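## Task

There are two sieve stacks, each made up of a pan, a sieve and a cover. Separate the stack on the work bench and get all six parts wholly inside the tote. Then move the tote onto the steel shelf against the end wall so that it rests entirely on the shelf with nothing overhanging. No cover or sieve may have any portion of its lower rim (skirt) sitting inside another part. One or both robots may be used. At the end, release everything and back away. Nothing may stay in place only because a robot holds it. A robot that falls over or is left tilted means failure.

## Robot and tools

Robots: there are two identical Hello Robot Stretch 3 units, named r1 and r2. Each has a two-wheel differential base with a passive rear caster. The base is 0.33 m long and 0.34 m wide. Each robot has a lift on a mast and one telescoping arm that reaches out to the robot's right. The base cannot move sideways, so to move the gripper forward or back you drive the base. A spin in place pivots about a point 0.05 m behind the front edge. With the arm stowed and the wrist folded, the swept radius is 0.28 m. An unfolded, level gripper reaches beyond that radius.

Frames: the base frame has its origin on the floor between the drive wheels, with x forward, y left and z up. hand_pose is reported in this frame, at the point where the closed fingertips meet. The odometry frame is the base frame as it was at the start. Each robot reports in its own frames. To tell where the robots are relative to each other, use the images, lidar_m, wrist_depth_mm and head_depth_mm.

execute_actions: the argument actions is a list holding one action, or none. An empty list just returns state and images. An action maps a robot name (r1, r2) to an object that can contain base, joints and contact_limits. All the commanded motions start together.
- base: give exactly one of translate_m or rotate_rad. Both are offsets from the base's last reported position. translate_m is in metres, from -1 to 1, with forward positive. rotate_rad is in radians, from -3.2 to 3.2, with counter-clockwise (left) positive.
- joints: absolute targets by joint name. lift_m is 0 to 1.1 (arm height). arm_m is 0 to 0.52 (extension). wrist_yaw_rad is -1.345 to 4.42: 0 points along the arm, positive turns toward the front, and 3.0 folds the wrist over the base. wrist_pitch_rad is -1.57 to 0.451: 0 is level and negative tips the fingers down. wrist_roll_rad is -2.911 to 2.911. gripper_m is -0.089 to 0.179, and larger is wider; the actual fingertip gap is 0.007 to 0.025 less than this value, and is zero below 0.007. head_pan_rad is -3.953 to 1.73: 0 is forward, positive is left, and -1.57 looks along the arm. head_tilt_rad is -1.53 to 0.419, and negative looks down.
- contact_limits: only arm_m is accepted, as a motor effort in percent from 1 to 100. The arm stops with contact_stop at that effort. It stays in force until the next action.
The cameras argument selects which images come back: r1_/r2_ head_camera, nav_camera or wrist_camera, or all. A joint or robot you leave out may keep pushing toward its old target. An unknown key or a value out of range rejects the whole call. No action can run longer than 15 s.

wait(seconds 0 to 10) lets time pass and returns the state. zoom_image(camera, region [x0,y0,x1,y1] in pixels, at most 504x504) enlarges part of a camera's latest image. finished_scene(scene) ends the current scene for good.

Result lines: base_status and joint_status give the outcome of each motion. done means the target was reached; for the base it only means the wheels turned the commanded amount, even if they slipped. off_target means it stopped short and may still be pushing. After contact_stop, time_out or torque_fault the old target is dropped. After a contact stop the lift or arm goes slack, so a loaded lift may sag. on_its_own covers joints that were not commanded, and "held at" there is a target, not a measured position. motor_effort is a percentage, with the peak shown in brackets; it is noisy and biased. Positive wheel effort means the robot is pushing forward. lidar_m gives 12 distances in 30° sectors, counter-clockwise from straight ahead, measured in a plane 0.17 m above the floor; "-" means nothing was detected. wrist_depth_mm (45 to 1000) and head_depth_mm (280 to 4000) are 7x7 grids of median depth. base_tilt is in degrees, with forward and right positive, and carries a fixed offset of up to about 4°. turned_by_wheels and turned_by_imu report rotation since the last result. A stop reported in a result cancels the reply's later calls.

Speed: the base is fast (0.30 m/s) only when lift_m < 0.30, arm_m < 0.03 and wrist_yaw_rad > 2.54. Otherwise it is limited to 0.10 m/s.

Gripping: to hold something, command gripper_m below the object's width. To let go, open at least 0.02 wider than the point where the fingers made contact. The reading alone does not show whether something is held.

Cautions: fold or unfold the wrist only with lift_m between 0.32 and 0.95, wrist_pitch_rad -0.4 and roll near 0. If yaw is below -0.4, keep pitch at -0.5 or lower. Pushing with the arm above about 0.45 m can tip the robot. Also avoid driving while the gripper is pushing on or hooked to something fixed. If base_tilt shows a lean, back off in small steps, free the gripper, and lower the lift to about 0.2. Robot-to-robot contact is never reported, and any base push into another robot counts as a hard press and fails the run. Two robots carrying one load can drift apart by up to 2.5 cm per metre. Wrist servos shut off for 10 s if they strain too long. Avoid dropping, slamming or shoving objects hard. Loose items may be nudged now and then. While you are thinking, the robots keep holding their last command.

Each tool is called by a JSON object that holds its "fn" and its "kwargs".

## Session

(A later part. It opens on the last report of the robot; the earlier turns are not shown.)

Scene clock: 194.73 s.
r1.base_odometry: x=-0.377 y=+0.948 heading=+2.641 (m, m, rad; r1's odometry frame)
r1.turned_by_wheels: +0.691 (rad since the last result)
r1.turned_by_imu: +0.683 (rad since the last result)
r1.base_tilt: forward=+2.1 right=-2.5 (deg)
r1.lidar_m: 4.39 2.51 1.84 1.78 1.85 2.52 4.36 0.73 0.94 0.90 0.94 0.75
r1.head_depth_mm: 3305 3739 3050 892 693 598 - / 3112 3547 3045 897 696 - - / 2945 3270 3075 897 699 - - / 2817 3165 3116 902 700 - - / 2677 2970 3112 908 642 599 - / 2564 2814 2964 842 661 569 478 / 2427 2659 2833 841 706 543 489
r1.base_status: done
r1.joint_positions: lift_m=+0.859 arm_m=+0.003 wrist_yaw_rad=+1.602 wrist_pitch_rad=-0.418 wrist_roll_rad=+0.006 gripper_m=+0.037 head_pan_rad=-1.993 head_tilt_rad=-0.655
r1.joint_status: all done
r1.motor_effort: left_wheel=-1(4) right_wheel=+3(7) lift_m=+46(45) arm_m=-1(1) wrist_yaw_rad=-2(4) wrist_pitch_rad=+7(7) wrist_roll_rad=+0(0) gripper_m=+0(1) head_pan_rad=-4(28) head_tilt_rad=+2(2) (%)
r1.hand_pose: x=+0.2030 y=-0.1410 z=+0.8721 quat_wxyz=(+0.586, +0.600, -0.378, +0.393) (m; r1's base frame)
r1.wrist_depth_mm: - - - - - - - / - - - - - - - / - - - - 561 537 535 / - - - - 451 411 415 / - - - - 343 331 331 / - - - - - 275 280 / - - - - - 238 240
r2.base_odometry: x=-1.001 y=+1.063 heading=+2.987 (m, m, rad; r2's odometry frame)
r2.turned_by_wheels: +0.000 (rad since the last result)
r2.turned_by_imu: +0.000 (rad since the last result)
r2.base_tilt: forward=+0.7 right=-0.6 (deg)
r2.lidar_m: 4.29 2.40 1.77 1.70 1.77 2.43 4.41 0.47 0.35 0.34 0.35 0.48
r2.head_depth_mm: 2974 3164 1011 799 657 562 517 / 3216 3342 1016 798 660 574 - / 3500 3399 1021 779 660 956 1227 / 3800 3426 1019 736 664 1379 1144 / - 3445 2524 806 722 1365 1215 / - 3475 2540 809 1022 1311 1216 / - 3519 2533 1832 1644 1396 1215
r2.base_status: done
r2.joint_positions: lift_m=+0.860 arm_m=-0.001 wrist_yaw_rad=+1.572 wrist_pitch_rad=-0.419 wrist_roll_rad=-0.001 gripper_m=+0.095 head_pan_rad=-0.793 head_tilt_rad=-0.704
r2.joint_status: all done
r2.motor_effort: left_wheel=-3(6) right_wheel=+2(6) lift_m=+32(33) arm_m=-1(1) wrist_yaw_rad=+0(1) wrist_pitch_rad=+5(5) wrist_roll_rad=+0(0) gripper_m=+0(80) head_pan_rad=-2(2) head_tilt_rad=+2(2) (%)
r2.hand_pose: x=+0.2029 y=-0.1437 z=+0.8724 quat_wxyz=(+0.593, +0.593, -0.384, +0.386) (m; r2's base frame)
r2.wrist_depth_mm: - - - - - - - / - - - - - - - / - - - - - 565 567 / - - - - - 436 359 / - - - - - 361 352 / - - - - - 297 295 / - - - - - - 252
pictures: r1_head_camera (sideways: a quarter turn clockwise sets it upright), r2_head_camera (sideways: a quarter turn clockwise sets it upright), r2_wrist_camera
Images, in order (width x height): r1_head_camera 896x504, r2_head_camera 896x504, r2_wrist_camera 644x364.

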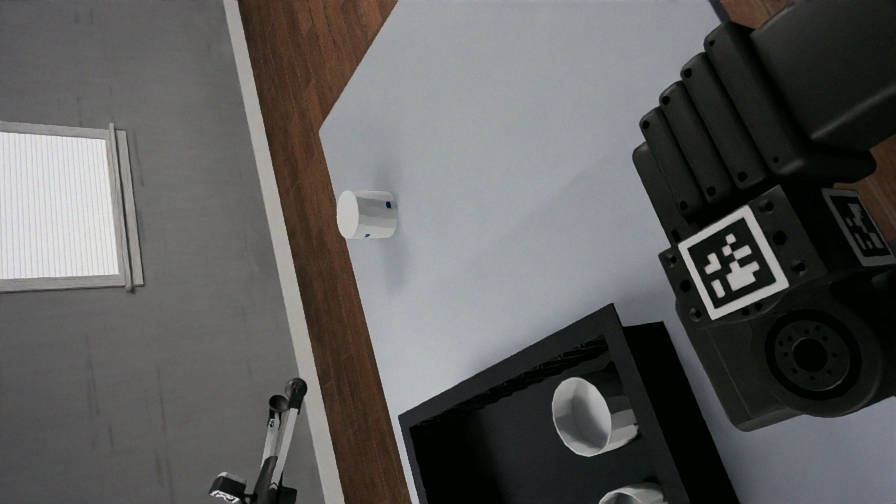

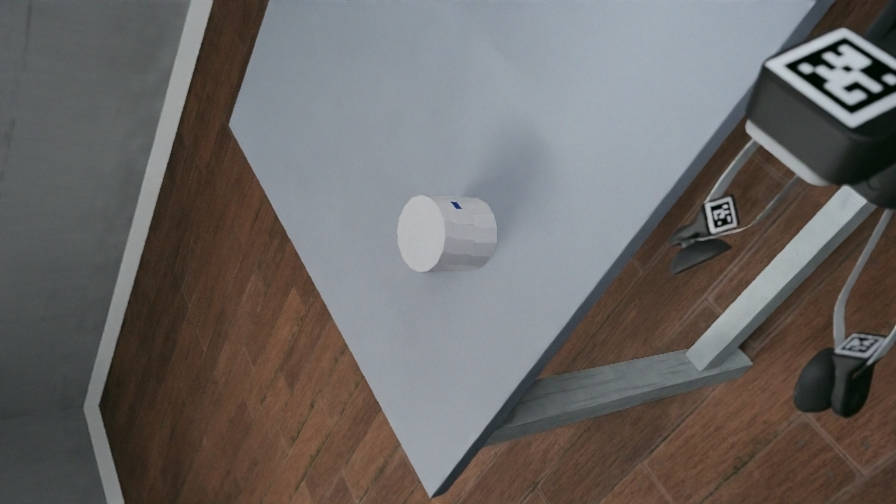

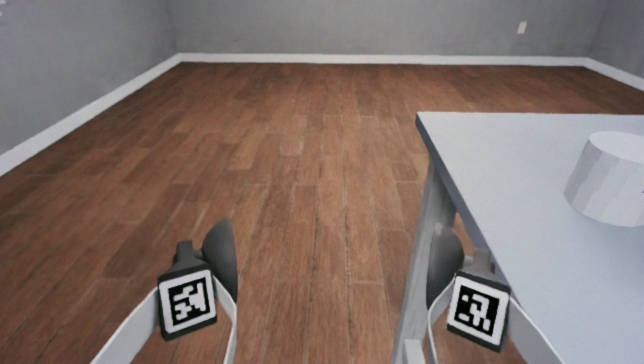

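{"fn": "execute_actions", "kwargs": {"actions": [{"r1": {"base": {"translate_m": -0.215}, "joints": {"lift_m": 0.935, "arm_m": 0.12, "wrist_yaw_rad": -0.3, "wrist_pitch_rad": -0.7, "gripper_m": 0.14, "head_pan_rad": -1.8, "head_tilt_rad": -0.55}}, "r2": {"base": {"translate_m": 0.21}, "joints": {"lift_m": 0.885, "arm_m": 0.295, "wrist_pitch_rad": -0.9, "gripper_m": 0.14, "head_pan_rad": -1.15, "head_tilt_rad": -0.8}}}], "cameras": ["r1_head_camera", "r1_wrist_camera", "r2_head_camera", "r2_wrist_camera"]}}

Scene clock: 252.97 s.
r1.base_odometry: x=-0.189 y=+0.844 heading=+2.641 (m, m, rad; r1's odometry frame)
r1.turned_by_wheels: +0.000 (rad since the last result)
r1.turned_by_imu: +0.000 (rad since the last result)
r1.base_tilt: forward=+2.1 right=-2.4 (deg)
r1.lidar_m: 0.97 2.50 1.84 1.78 1.84 2.52 4.15 0.53 0.94 0.91 0.94 0.96
r1.head_depth_mm: 2867 3170 3380 2532 - - - / 2747 3010 3372 1103 - 589 508 / 2680 2936 3226 2871 - 589 509 / 2594 2849 3147 2888 - 575 512 / 2519 2766 3005 1017 - - 513 / 2428 2680 821 1026 790 606 515 / 1116 1187 2798 2622 736 589 517
r1.base_status: done
r1.joint_positions: lift_m=+0.934 arm_m=+0.120 wrist_yaw_rad=-0.298 wrist_pitch_rad=-0.709 wrist_roll_rad=+0.006 gripper_m=+0.140 head_pan_rad=-1.807 head_tilt_rad=-0.557
r1.joint_status: all done
r1.motor_effort: left_wheel=+0(4) right_wheel=+2(3) lift_m=+46(47) arm_m=+3(5) wrist_yaw_rad=-3(4) wrist_pitch_rad=+3(6) wrist_roll_rad=+0(0) gripper_m=+1(100) head_pan_rad=+3(21) head_tilt_rad=+3(15) (%)
r1.hand_pose: x=-0.0741 y=-0.4356 z=+0.8880 quat_wxyz=(+0.617, +0.143, -0.694, -0.342) (m; r1's base frame)
r1.wrist_depth_mm: - 546 573 527 529 576 - / 416 420 476 469 475 477 - / 393 383 402 400 404 402 403 / 333 339 350 349 354 358 351 / 229 294 311 310 309 322 312 / 207 269 278 282 276 - 279 / - 254 254 252 252 251 252
r2.base_odometry: x=-1.208 y=+1.096 heading=+2.986 (m, m, rad; r2's odometry frame)
r2.turned_by_wheels: +0.000 (rad since the last result)
r2.turned_by_imu: -0.001 (rad since the last result)
r2.base_tilt: forward=+0.8 right=-0.6 (deg)
r2.lidar_m: 4.09 2.39 1.76 1.70 1.77 2.42 4.63 0.48 0.35 0.34 0.35 0.48
r2.head_depth_mm: 2697 2681 907 688 615 545 1163 / 2839 2754 909 723 615 567 1162 / 2908 2798 885 716 604 1273 1132 / 3026 1135 888 641 617 1298 1129 / 3188 2831 890 730 634 1317 1160 / 3318 2821 920 732 649 1098 1174 / 3414 2834 2194 731 743 1307 1176
r2.base_status: done
r2.joint_positions: lift_m=+0.885 arm_m=+0.295 wrist_yaw_rad=+1.570 wrist_pitch_rad=-0.907 wrist_roll_rad=-0.001 gripper_m=+0.140 head_pan_rad=-1.143 head_tilt_rad=-0.790
r2.joint_status: all done
r2.motor_effort: left_wheel=-3(5) right_wheel=+2(4) lift_m=+32(33) arm_m=+2(1) wrist_yaw_rad=+1(1) wrist_pitch_rad=+2(5) wrist_roll_rad=+0(0) gripper_m=+1(81) head_pan_rad=-2(21) head_tilt_rad=-3(12) (%)
r2.hand_pose: x=+0.1175 y=-0.4400 z=+0.8069 quat_wxyz=(+0.669, +0.668, -0.230, +0.230) (m; r2's base frame)
r2.wrist_depth_mm: - - 323 320 316 316 317 / - - 288 183 186 282 281 / - - 260 169 172 258 256 / - 243 241 203 228 233 233 / - 222 218 219 215 219 215 / - - 202 202 201 - 199 / 912 186 188 188 187 184 186
pictures: r1_head_camera (sideways: a quarter turn clockwise sets it upright), r1_wrist_camera, r2_head_camera (sideways: a quarter turn clockwise sets it upright), r2_wrist_camera
Images, in order (width x height): r1_head_camera 896x504, r1_wrist_camera 644x364, r2_head_camera 896x504, r2_wrist_camera 644x364.

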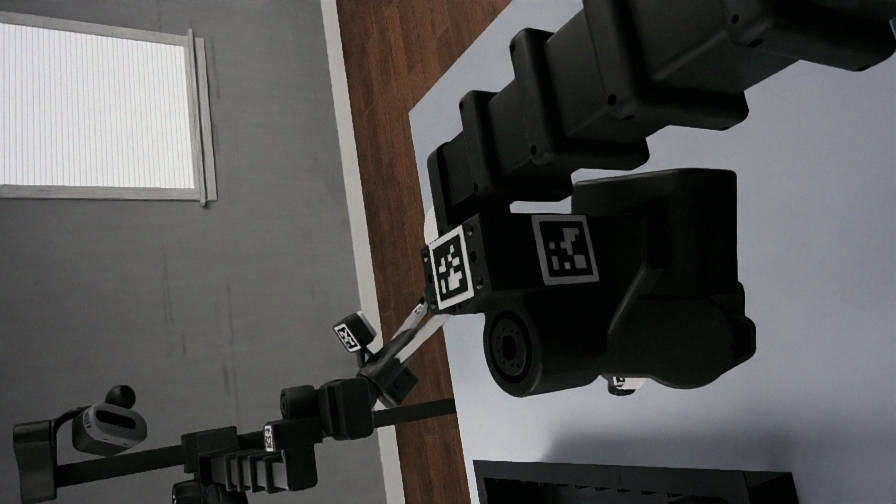

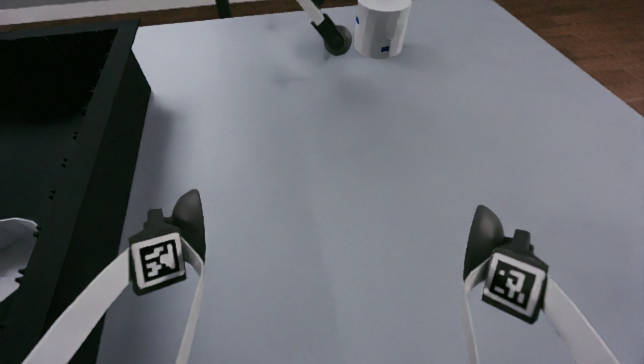

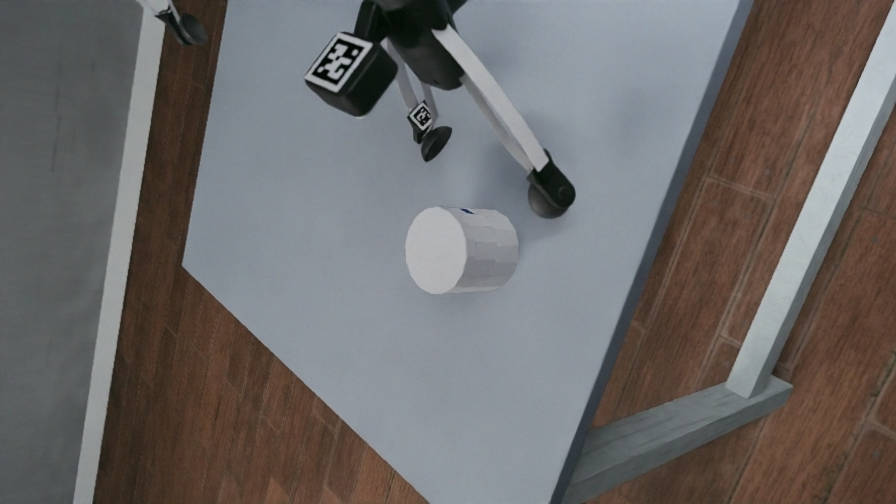

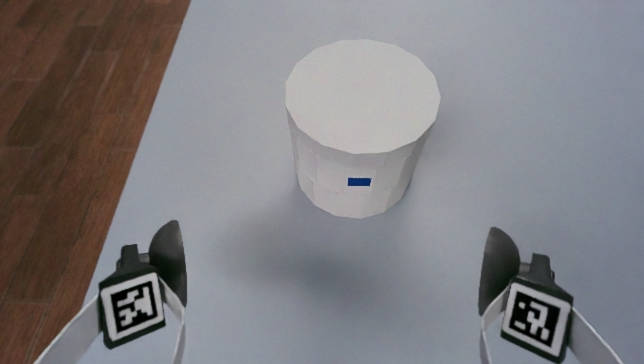

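{"fn": "execute_actions", "kwargs": {"actions": [{"r1": {"base": {"translate_m": -0.08}, "joints": {"lift_m": 0.82, "wrist_pitch_rad": -0.5, "head_pan_rad": -1.75, "head_tilt_rad": -0.55}}, "r2": {"base": {"translate_m": 0.075}, "joints": {"lift_m": 0.874, "arm_m": 0.308, "head_pan_rad": -1.3, "head_tilt_rad": -0.8}}}], "cameras": ["r1_head_camera", "r1_wrist_camera", "r2_head_camera", "r2_wrist_camera"]}}

Scene clock: 271.97 s.
r1.base_odometry: x=-0.119 y=+0.806 heading=+2.640 (m, m, rad; r1's odometry frame)
r1.turned_by_wheels: +0.000 (rad since the last result)
r1.turned_by_imu: +0.000 (rad since the last result)
r1.base_tilt: forward=+2.1 right=-2.5 (deg)
r1.lidar_m: 1.03 2.51 1.85 1.78 1.84 2.51 4.07 0.46 0.94 0.90 0.94 1.04
r1.head_depth_mm: 2785 2994 3343 2516 767 628 - / 2702 2945 3265 1050 775 - - / 2630 2886 3182 1054 807 - - / 2568 2807 3097 982 809 - - / 2538 2722 2977 969 784 603 502 / 1149 2622 763 1449 789 623 515 / 2362 2494 2841 2618 792 625 516
r1.base_status: done
r1.joint_positions: lift_m=+0.821 arm_m=+0.120 wrist_yaw_rad=-0.299 wrist_pitch_rad=-0.518 wrist_roll_rad=+0.006 gripper_m=+0.140 head_pan_rad=-1.757 head_tilt_rad=-0.557
r1.joint_status: all done
r1.motor_effort: left_wheel=-1(4) right_wheel=+2(3) lift_m=+18(44) arm_m=+3(3) wrist_yaw_rad=-2(2) wrist_pitch_rad=+6(6) wrist_roll_rad=+0(0) gripper_m=+1(1) head_pan_rad=+4(11) head_tilt_rad=+4(4) (%)
r1.hand_pose: x=-0.0835 y=-0.4660 z=+0.8114 quat_wxyz=(+0.647, +0.077, -0.704, -0.281) (m; r1's base frame)
r1.wrist_depth_mm: - - - 461 - - - / 391 439 441 419 448 455 - / 333 334 336 343 347 347 348 / 272 271 273 279 278 280 280 / 230 236 231 232 232 242 235 / 198 192 198 199 201 - 202 / - 175 175 176 175 177 178
r2.base_odometry: x=-1.282 y=+1.107 heading=+2.986 (m, m, rad; r2's odometry frame)
r2.turned_by_wheels: +0.000 (rad since the last result)
r2.turned_by_imu: -0.001 (rad since the last result)
r2.base_tilt: forward=+0.7 right=-0.6 (deg)
r2.lidar_m: 4.02 2.40 1.76 1.70 1.76 2.43 4.69 0.48 0.35 0.34 0.35 0.48
r2.head_depth_mm: 848 1001 - 708 612 555 1169 / 2735 2675 908 690 613 567 1169 / 2805 2794 929 717 617 1257 1130 / 2902 2822 885 627 606 1276 1134 / 2976 2815 888 730 621 1300 1140 / 3048 2802 890 731 621 1302 1141 / 3096 2813 2199 733 635 869 1181
r2.base_status: done
r2.joint_positions: lift_m=+0.874 arm_m=+0.308 wrist_yaw_rad=+1.570 wrist_pitch_rad=-0.908 wrist_roll_rad=-0.001 gripper_m=+0.140 head_pan_rad=-1.293 head_tilt_rad=-0.790
r2.joint_status: all done
r2.motor_effort: left_wheel=-2(5) right_wheel=+1(5) lift_m=+26(27) arm_m=+2(3) wrist_yaw_rad=+0(1) wrist_pitch_rad=+2(2) wrist_roll_rad=+0(0) gripper_m=+1(1) head_pan_rad=-3(15) head_tilt_rad=-3(4) (%)
r2.hand_pose: x=+0.1173 y=-0.4530 z=+0.7961 quat_wxyz=(+0.669, +0.668, -0.230, +0.230) (m; r2's base frame)
r2.wrist_depth_mm: - - 303 301 303 298 300 / - - 271 269 270 267 267 / - 251 247 243 244 242 242 / - 226 221 139 142 220 220 / - 210 201 128 130 205 204 / 958 - 189 119 122 - 189 / 530 176 179 165 177 174 176
pictures: r1_head_camera (sideways: a quarter turn clockwise sets it upright), r1_wrist_camera, r2_head_camera (sideways: a quarter turn clockwise sets it upright), r2_wrist_camera
Images, in order (width x height): r1_head_camera 896x504, r1_wrist_camera 644x364, r2_head_camera 896x504, r2_wrist_camera 644x364.

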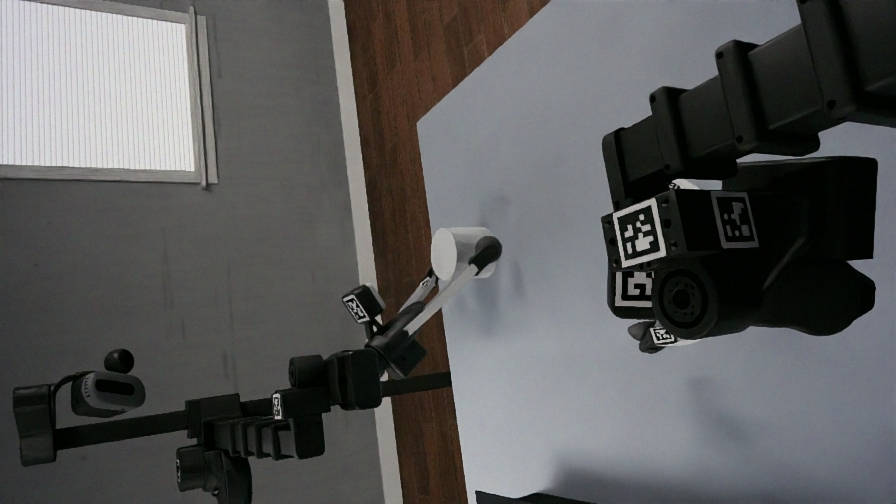

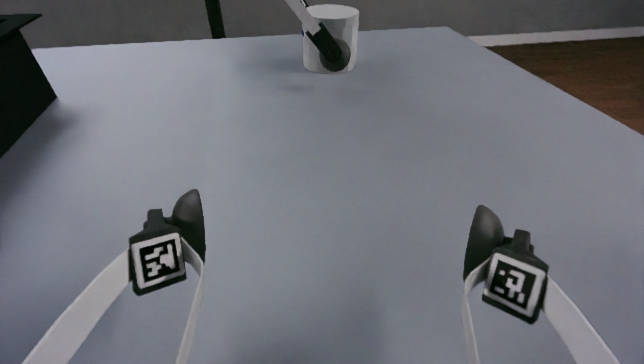

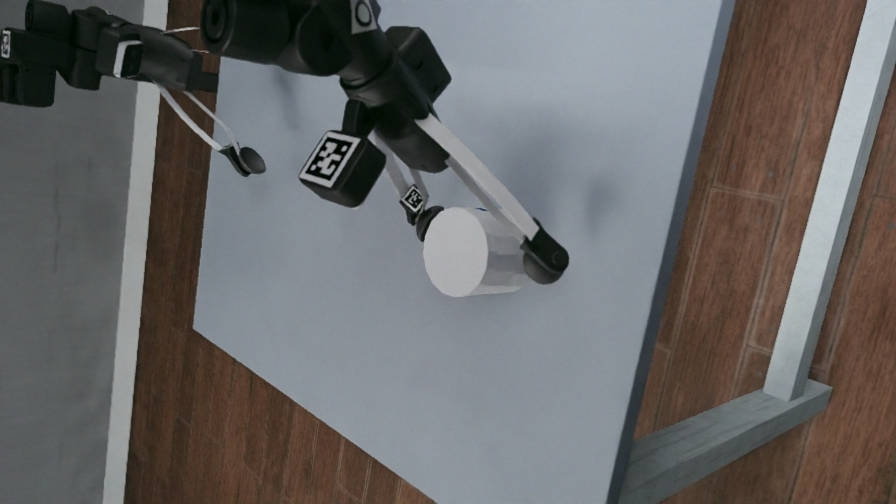

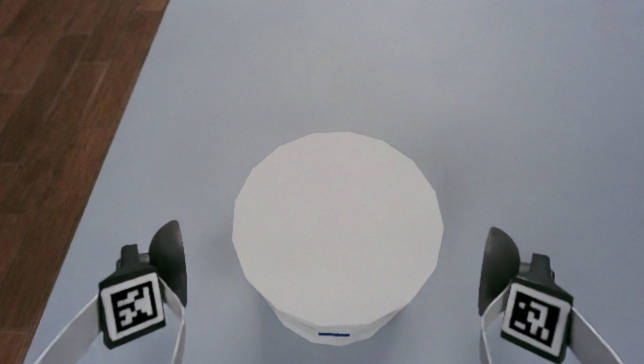

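{"fn": "zoom_image", "kwargs": {"camera": "r1_wrist_camera", "region": [270, 0, 390, 90]}}

{"fn": "zoom_image", "kwargs": {"camera": "r1_head_camera", "region": [410, 200, 530, 310]}}

Region (270, 0, 390, 90) of r1_wrist_camera's 644x364 image, scaled by 4.200; it fills the top 378 rows of this view, and the rest is white.

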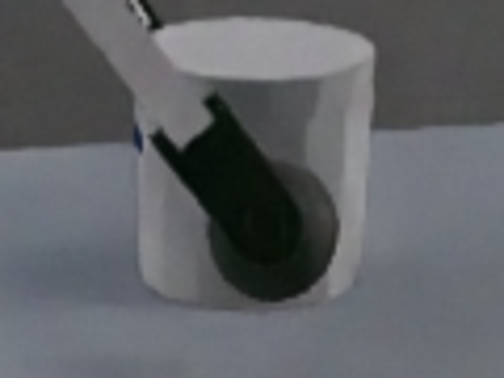

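Region (410, 200, 530, 310) of r1_head_camera's 896x504 image, scaled by 4.200, with more detail than that image has; it fills the top 462 rows of this view, and the rest is white.

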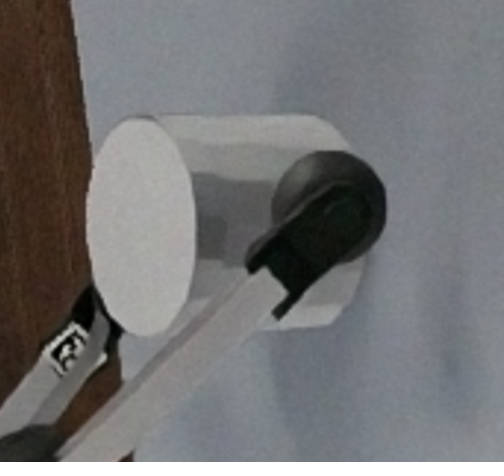

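{"fn": "execute_actions", "kwargs": {"actions": [{"r1": {"base": {"translate_m": -0.02}}, "r2": {"joints": {"lift_m": 0.881, "arm_m": 0.309, "gripper_m": 0.05}}}], "cameras": ["r1_head_camera", "r1_wrist_camera", "r2_head_camera", "r2_wrist_camera"]}}

Scene clock: 285.47 s.
r1.base_odometry: x=-0.101 y=+0.796 heading=+2.640 (m, m, rad; r1's odometry frame)
r1.turned_by_wheels: +0.000 (rad since the last result)
r1.turned_by_imu: +0.000 (rad since the last result)
r1.base_tilt: forward=+2.1 right=-2.5 (deg)
r1.lidar_m: 1.05 2.50 1.84 1.78 1.84 2.53 4.05 0.44 0.94 0.91 0.94 1.06
r1.head_depth_mm: 2772 3028 3368 2508 770 628 - / 2701 2954 3242 1102 775 - - / 2622 2901 3191 1049 804 - - / 2570 2850 3146 1005 810 - - / 2507 2746 2979 969 785 603 501 / 2371 2640 759 1017 788 624 515 / 2334 1188 2856 2638 793 626 516
r1.base_status: done
r1.joint_positions: lift_m=+0.821 arm_m=+0.120 wrist_yaw_rad=-0.299 wrist_pitch_rad=-0.518 wrist_roll_rad=+0.006 gripper_m=+0.140 head_pan_rad=-1.757 head_tilt_rad=-0.557
r1.joint_status: not commanded
r1.motor_effort: left_wheel=-1(4) right_wheel=+2(5) lift_m=+18(18) arm_m=+3(3) wrist_yaw_rad=-2(2) wrist_pitch_rad=+6(7) wrist_roll_rad=+0(0) gripper_m=+1(1) head_pan_rad=+4(4) head_tilt_rad=+2(3) (%)
r1.hand_pose: x=-0.0835 y=-0.4660 z=+0.8114 quat_wxyz=(+0.647, +0.077, -0.704, -0.281) (m; r1's base frame)
r1.wrist_depth_mm: - - - 458 - - - / 432 434 444 436 447 452 - / 335 335 337 343 346 344 348 / 272 274 273 276 278 279 282 / 231 236 230 232 235 240 234 / 197 194 199 199 199 - 203 / - 175 175 175 176 177 177
r2.base_odometry: x=-1.282 y=+1.107 heading=+2.986 (m, m, rad; r2's odometry frame)
r2.turned_by_wheels: +0.000 (rad since the last result)
r2.turned_by_imu: -0.001 (rad since the last result)
r2.base_tilt: forward=+0.8 right=-0.6 (deg)
r2.lidar_m: 4.01 2.40 1.76 1.70 1.77 2.43 4.69 0.48 0.35 0.34 0.35 0.48
r2.head_depth_mm: 868 2803 - 704 615 555 1168 / 905 1044 923 706 617 566 1173 / 2810 2809 942 692 617 1256 1137 / 2902 2796 886 628 618 1274 1134 / 2976 2814 893 730 619 1303 1137 / 3053 2818 894 732 621 1312 1134 / 3119 2802 2210 735 636 869 1182
r2.base_status: not commanded
r2.joint_positions: lift_m=+0.881 arm_m=+0.309 wrist_yaw_rad=+1.570 wrist_pitch_rad=-0.916 wrist_roll_rad=-0.001 gripper_m=+0.050 head_pan_rad=-1.293 head_tilt_rad=-0.790
r2.joint_status: all done
r2.motor_effort: left_wheel=-2(2) right_wheel=+2(1) lift_m=+32(34) arm_m=+1(2) wrist_yaw_rad=+0(1) wrist_pitch_rad=+4(4) wrist_roll_rad=+0(0) gripper_m=-10(85) head_pan_rad=-2(2) head_tilt_rad=-4(4) (%)
r2.hand_pose: x=+0.1157 y=-0.4540 z=+0.8017 quat_wxyz=(+0.670, +0.669, -0.227, +0.228) (m; r2's base frame)
r2.wrist_depth_mm: - - 315 304 307 304 304 / - - 280 278 273 274 270 / - 258 254 251 249 247 247 / - 233 226 146 150 228 226 / - 214 139 133 133 210 210 / 959 199 126 124 125 195 192 / 186 183 182 175 180 178 179
pictures: r1_head_camera (sideways: a quarter turn clockwise sets it upright), r1_wrist_camera, r2_head_camera (sideways: a quarter turn clockwise sets it upright), r2_wrist_camera
Images, in order (width x height): r1_head_camera 896x504, r1_wrist_camera 644x364, r2_head_camera 896x504, r2_wrist_camera 644x364.

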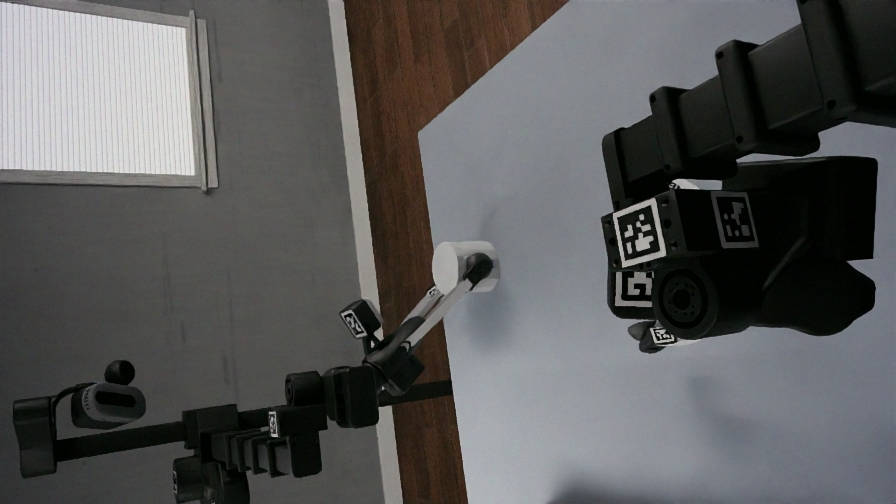

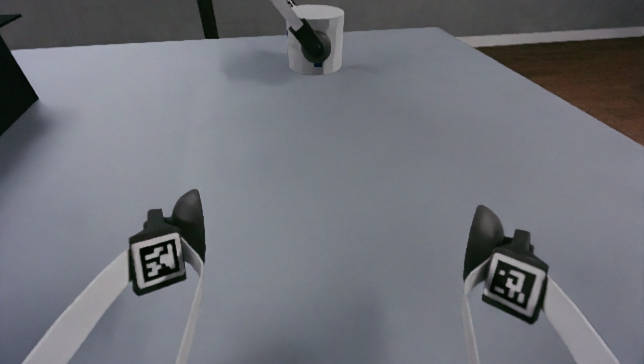

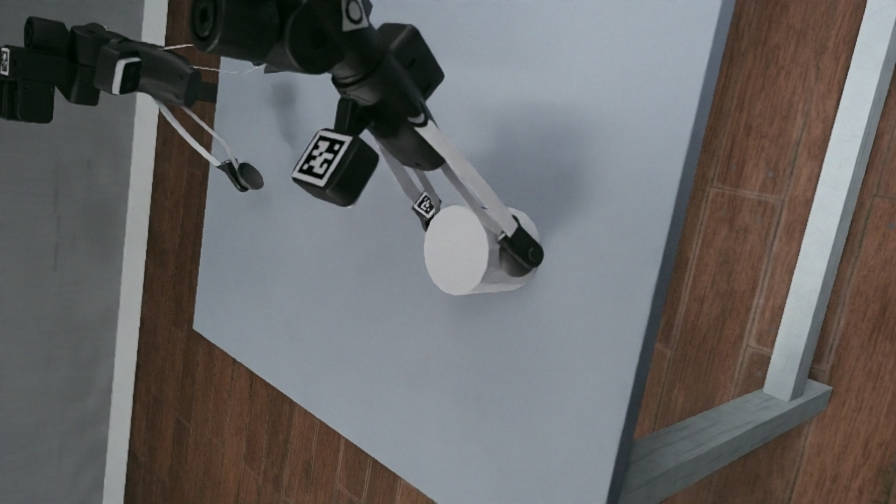

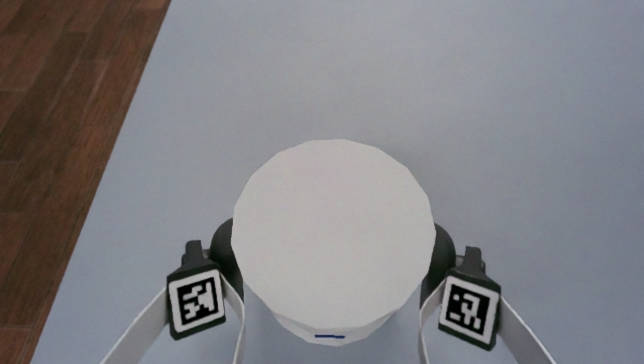

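{"fn": "zoom_image", "kwargs": {"camera": "r1_wrist_camera", "region": [255, 0, 375, 90]}}

{"fn": "zoom_image", "kwargs": {"camera": "r2_head_camera", "region": [400, 170, 570, 320]}}

Region (255, 0, 375, 90) of r1_wrist_camera's 644x364 image, scaled by 4.200; it fills the top 378 rows of this view, and the rest is white.

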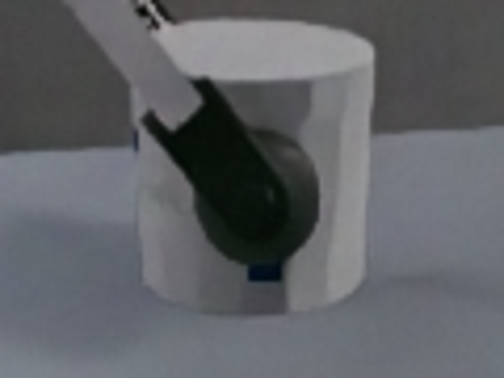

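Region (400, 170, 570, 320) of r2_head_camera's 896x504 image, scaled by 2.965, with more detail than that image has; it fills the top 445 rows of this view, and the rest is white.

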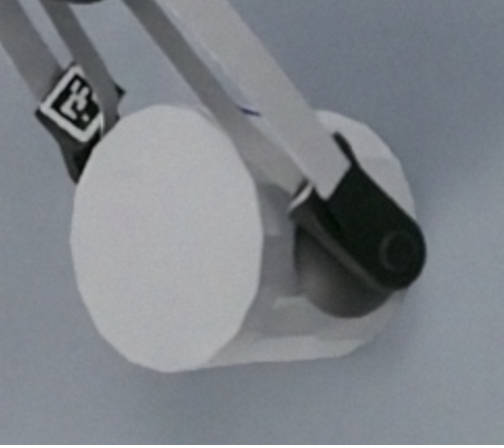

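{"fn": "execute_actions", "kwargs": {"actions": [{"r2": {"joints": {"lift_m": 0.905}}}], "cameras": ["r1_head_camera", "r1_wrist_camera", "r2_head_camera", "r2_wrist_camera"]}}

Scene clock: 295.23 s.
r1.base_odometry: x=-0.101 y=+0.796 heading=+2.640 (m, m, rad; r1's odometry frame)
r1.turned_by_wheels: +0.000 (rad since the last result)
r1.turned_by_imu: +0.000 (rad since the last result)
r1.base_tilt: forward=+2.1 right=-2.5 (deg)
r1.lidar_m: 1.05 2.50 1.85 1.78 1.84 2.52 4.05 0.45 0.94 0.91 0.94 1.06
r1.head_depth_mm: 2743 3017 3328 2525 767 628 - / 2683 2950 3261 1105 773 - - / 2637 2898 3222 1054 806 - - / 2565 2796 3116 960 812 - - / 2513 2765 2960 968 787 603 501 / 2354 2624 749 1447 788 623 515 / 2343 1166 2908 2608 792 626 517
r1.base_status: not commanded
r1.joint_positions: lift_m=+0.821 arm_m=+0.120 wrist_yaw_rad=-0.299 wrist_pitch_rad=-0.518 wrist_roll_rad=+0.006 gripper_m=+0.140 head_pan_rad=-1.757 head_tilt_rad=-0.557
r1.joint_status: not commanded
r1.motor_effort: left_wheel=-1(1) right_wheel=+2(2) lift_m=+18(18) arm_m=+3(3) wrist_yaw_rad=-2(2) wrist_pitch_rad=+7(6) wrist_roll_rad=+0(0) gripper_m=+1(1) head_pan_rad=+3(4) head_tilt_rad=+4(4) (%)
r1.hand_pose: x=-0.0835 y=-0.4660 z=+0.8114 quat_wxyz=(+0.647, +0.077, -0.704, -0.281) (m; r1's base frame)
r1.wrist_depth_mm: - - - 433 - - - / 433 432 446 439 452 449 - / 340 337 338 342 350 347 350 / 275 273 274 275 276 280 283 / 229 235 231 233 235 242 235 / 198 194 197 199 202 - 202 / - 174 174 176 175 177 177
r2.base_odometry: x=-1.282 y=+1.107 heading=+2.986 (m, m, rad; r2's odometry frame)
r2.turned_by_wheels: +0.000 (rad since the last result)
r2.turned_by_imu: -0.001 (rad since the last result)
r2.base_tilt: forward=+0.7 right=-0.4 (deg)
r2.lidar_m: 4.01 2.40 1.76 1.70 1.76 2.43 4.70 0.48 0.35 0.34 0.35 0.48
r2.head_depth_mm: 866 1006 - 706 614 555 1162 / 905 1048 941 707 615 567 1165 / 2853 2817 857 688 617 1250 1131 / 2893 2790 886 613 617 1278 1135 / 2991 2821 891 730 620 1300 1134 / 3063 2819 890 734 620 1305 1137 / 3123 2808 2208 735 636 867 1183
r2.base_status: not commanded
r2.joint_positions: lift_m=+0.905 arm_m=+0.309 wrist_yaw_rad=+1.570 wrist_pitch_rad=-0.924 wrist_roll_rad=-0.001 gripper_m=+0.050 head_pan_rad=-1.293 head_tilt_rad=-0.790
r2.joint_status: all done
r2.motor_effort: left_wheel=-3(2) right_wheel=+2(2) lift_m=+34(38) arm_m=+2(1) wrist_yaw_rad=+0(1) wrist_pitch_rad=+7(7) wrist_roll_rad=+0(0) gripper_m=-10(11) head_pan_rad=-2(1) head_tilt_rad=-4(4) (%)
r2.hand_pose: x=+0.1137 y=-0.4540 z=+0.8244 quat_wxyz=(+0.671, +0.670, -0.224, +0.225) (m; r2's base frame)
r2.wrist_depth_mm: - - 340 342 337 335 333 / - - 307 307 303 304 301 / - - 278 279 275 273 273 / - 263 255 152 246 252 252 / - 237 140 134 136 234 232 / - 222 125 120 122 216 216 / 926 205 204 137 200 200 201
pictures: r1_head_camera (sideways: a quarter turn clockwise sets it upright), r1_wrist_camera, r2_head_camera (sideways: a quarter turn clockwise sets it upright), r2_wrist_camera
Images, in order (width x height): r1_head_camera 896x504, r1_wrist_camera 644x364, r2_head_camera 896x504, r2_wrist_camera 644x364.

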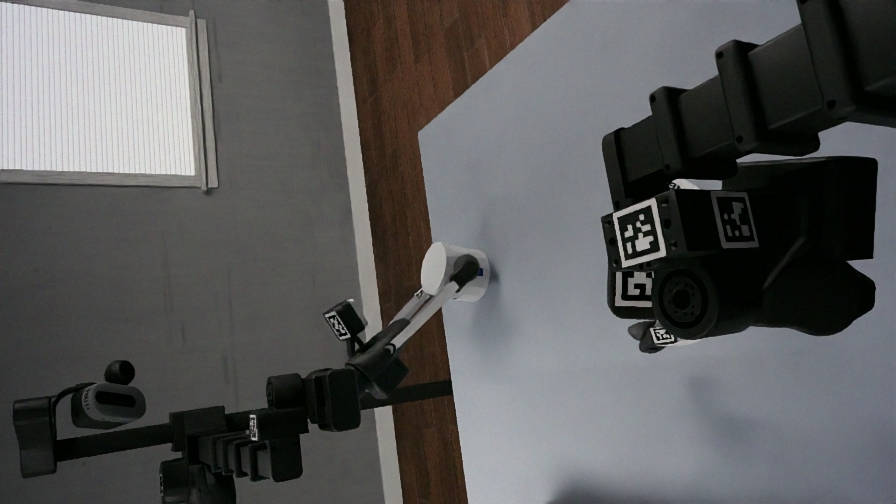

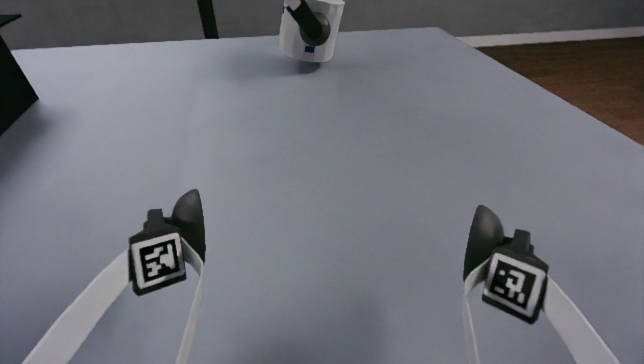

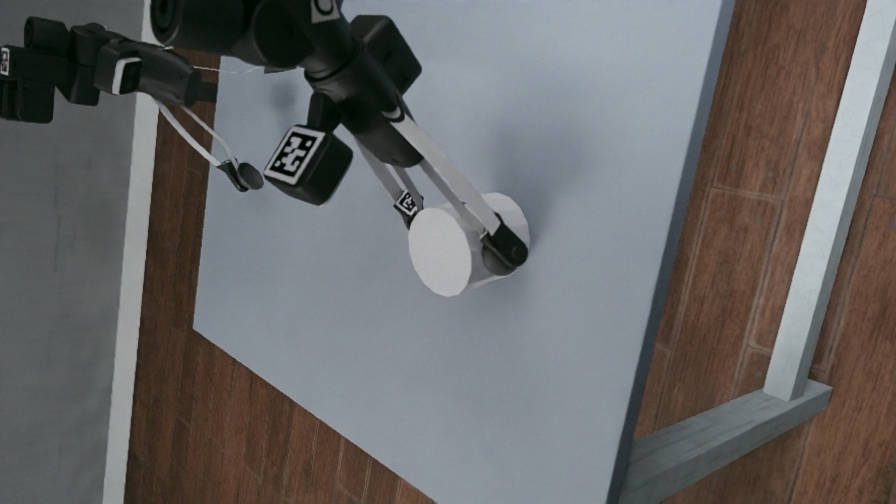

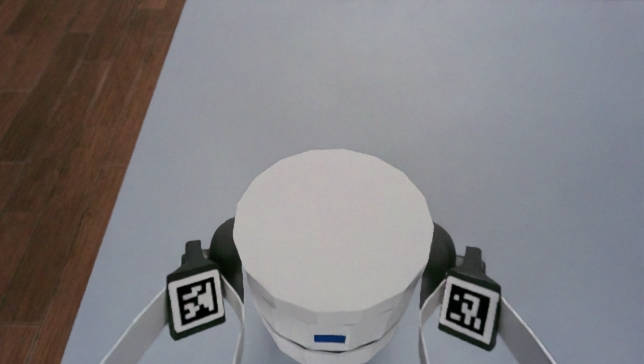

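{"fn": "execute_actions", "kwargs": {"actions": [], "cameras": ["r1_head_camera", "r1_wrist_camera", "r2_head_camera", "r2_wrist_camera"]}}

{"fn": "zoom_image", "kwargs": {"camera": "r1_head_camera", "region": [400, 220, 520, 330]}}

{"fn": "zoom_image", "kwargs": {"camera": "r2_head_camera", "region": [390, 170, 560, 320]}}

Scene clock: 301.70 s.
r1.base_odometry: x=-0.101 y=+0.796 heading=+2.640 (m, m, rad; r1's odometry frame)
r1.turned_by_wheels: +0.000 (rad since the last result)
r1.turned_by_imu: +0.000 (rad since the last result)
r1.base_tilt: forward=+2.2 right=-2.4 (deg)
r1.lidar_m: 1.05 2.50 1.84 1.78 1.84 2.52 4.05 0.44 0.94 0.90 0.94 1.06
r1.head_depth_mm: 2724 3019 3341 2525 769 628 - / 2670 2965 3288 1101 775 - - / 2630 2875 3214 1053 806 - - / 2571 2823 3126 961 810 - - / 2516 2765 2988 968 785 601 501 / 2365 2660 750 1442 788 622 515 / 2321 1172 2881 2616 791 625 517
r1.base_status: not commanded
r1.joint_positions: lift_m=+0.821 arm_m=+0.120 wrist_yaw_rad=-0.299 wrist_pitch_rad=-0.518 wrist_roll_rad=+0.006 gripper_m=+0.140 head_pan_rad=-1.757 head_tilt_rad=-0.557
r1.joint_status: not commanded
r1.motor_effort: left_wheel=-1(1) right_wheel=+2(2) lift_m=+18(18) arm_m=+3(3) wrist_yaw_rad=-2(2) wrist_pitch_rad=+7(6) wrist_roll_rad=+0(0) gripper_m=+0(1) head_pan_rad=+3(4) head_tilt_rad=+4(4) (%)
r1.hand_pose: x=-0.0835 y=-0.4660 z=+0.8114 quat_wxyz=(+0.647, +0.077, -0.704, -0.281) (m; r1's base frame)
r1.wrist_depth_mm: - - - 426 - - - / 438 438 447 444 442 449 - / 334 338 339 347 344 345 348 / 274 273 274 278 279 279 280 / 231 238 231 233 233 242 234 / 199 192 200 201 201 - 203 / - 175 175 176 177 177 178
r2.base_odometry: x=-1.282 y=+1.107 heading=+2.986 (m, m, rad; r2's odometry frame)
r2.turned_by_wheels: +0.000 (rad since the last result)
r2.turned_by_imu: -0.001 (rad since the last result)
r2.base_tilt: forward=+0.7 right=-0.5 (deg)
r2.lidar_m: 4.01 2.39 1.76 1.70 1.77 2.43 4.67 0.48 0.35 0.34 0.35 0.48
r2.head_depth_mm: 866 1003 - 706 614 555 1167 / 908 1042 941 707 615 566 1171 / 2809 2801 857 691 616 1246 1128 / 2885 2776 886 614 617 1272 1133 / 2966 2807 890 730 620 1299 1136 / 3054 2844 890 734 619 1302 1140 / 3114 2825 2227 734 635 869 1178
r2.base_status: not commanded
r2.joint_positions: lift_m=+0.905 arm_m=+0.309 wrist_yaw_rad=+1.570 wrist_pitch_rad=-0.924 wrist_roll_rad=-0.001 gripper_m=+0.050 head_pan_rad=-1.293 head_tilt_rad=-0.790
r2.joint_status: all done
r2.motor_effort: left_wheel=-3(2) right_wheel=+2(2) lift_m=+34(38) arm_m=+1(1) wrist_yaw_rad=+0(1) wrist_pitch_rad=+7(7) wrist_roll_rad=+0(0) gripper_m=-11(11) head_pan_rad=-2(1) head_tilt_rad=-4(4) (%)
r2.hand_pose: x=+0.1137 y=-0.4540 z=+0.8244 quat_wxyz=(+0.671, +0.670, -0.224, +0.225) (m; r2's base frame)
r2.wrist_depth_mm: - - 342 339 338 336 331 / - - 311 307 305 303 300 / - - 278 277 277 274 274 / - 261 257 154 248 250 252 / - 238 142 134 135 233 231 / - 220 128 119 122 216 216 / 932 206 201 135 199 200 201
pictures: r1_head_camera (sideways: a quarter turn clockwise sets it upright), r1_wrist_camera, r2_head_camera (sideways: a quarter turn clockwise sets it upright), r2_wrist_camera
Images, in order (width x height): r1_head_camera 896x504, r1_wrist_camera 644x364, r2_head_camera 896x504, r2_wrist_camera 644x364.

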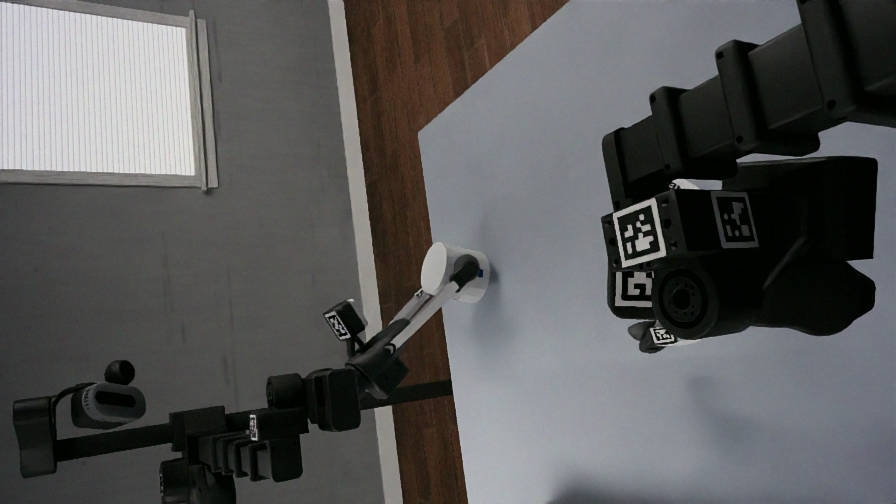

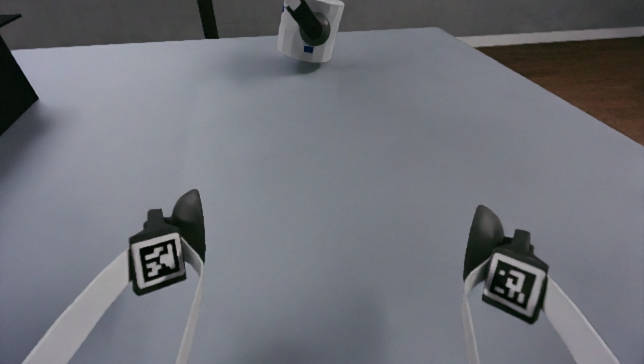

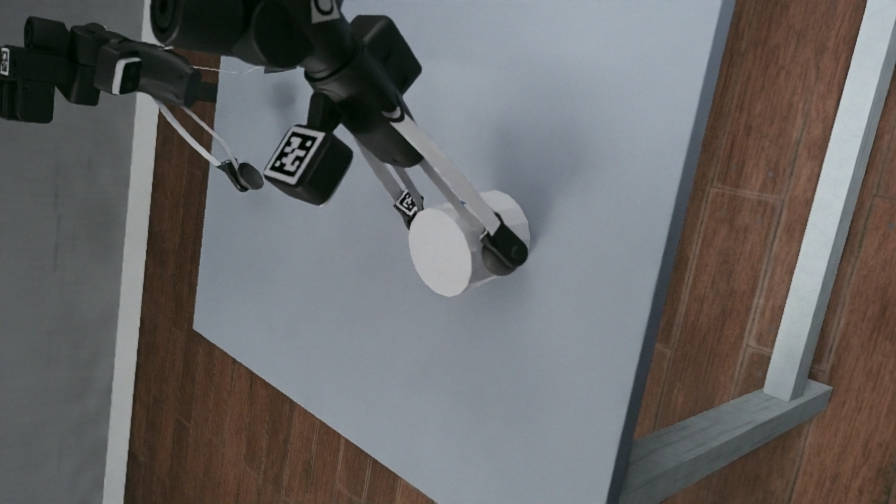

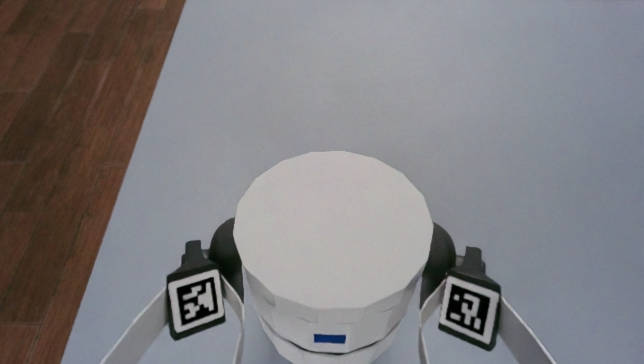

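Region (400, 220, 520, 330) of r1_head_camera's 896x504 image, scaled by 4.200, with more detail than that image has; it fills the top 462 rows of this view, and the rest is white.

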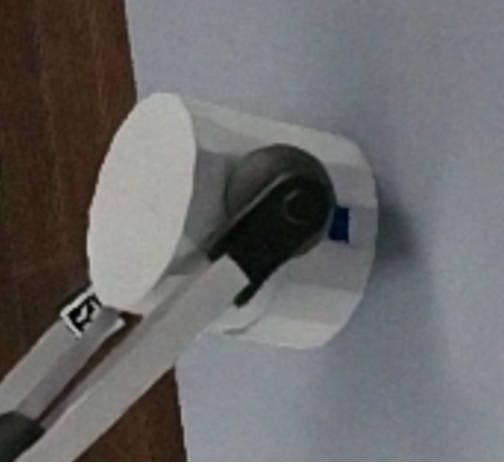

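Region (390, 170, 560, 320) of r2_head_camera's 896x504 image, scaled by 2.965, with more detail than that image has; it fills the top 445 rows of this view, and the rest is white.

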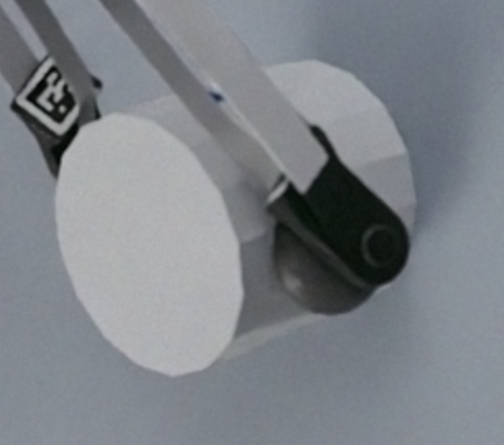

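{"fn": "zoom_image", "kwargs": {"camera": "r2_wrist_camera", "region": [230, 270, 440, 364]}}

{"fn": "zoom_image", "kwargs": {"camera": "r1_wrist_camera", "region": [255, 0, 375, 90]}}

Region (230, 270, 440, 364) of r2_wrist_camera's 644x364 image, scaled by 2.400; it fills the top 226 rows of this view, and the rest is white.

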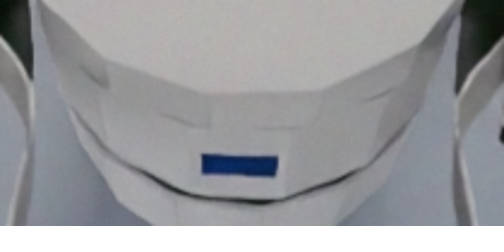

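Region (255, 0, 375, 90) of r1_wrist_camera's 644x364 image, scaled by 4.200; it fills the top 378 rows of this view, and the rest is white.

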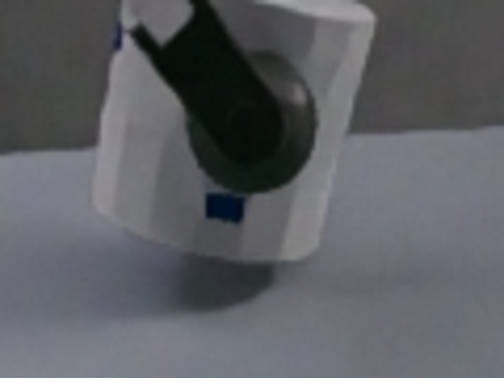

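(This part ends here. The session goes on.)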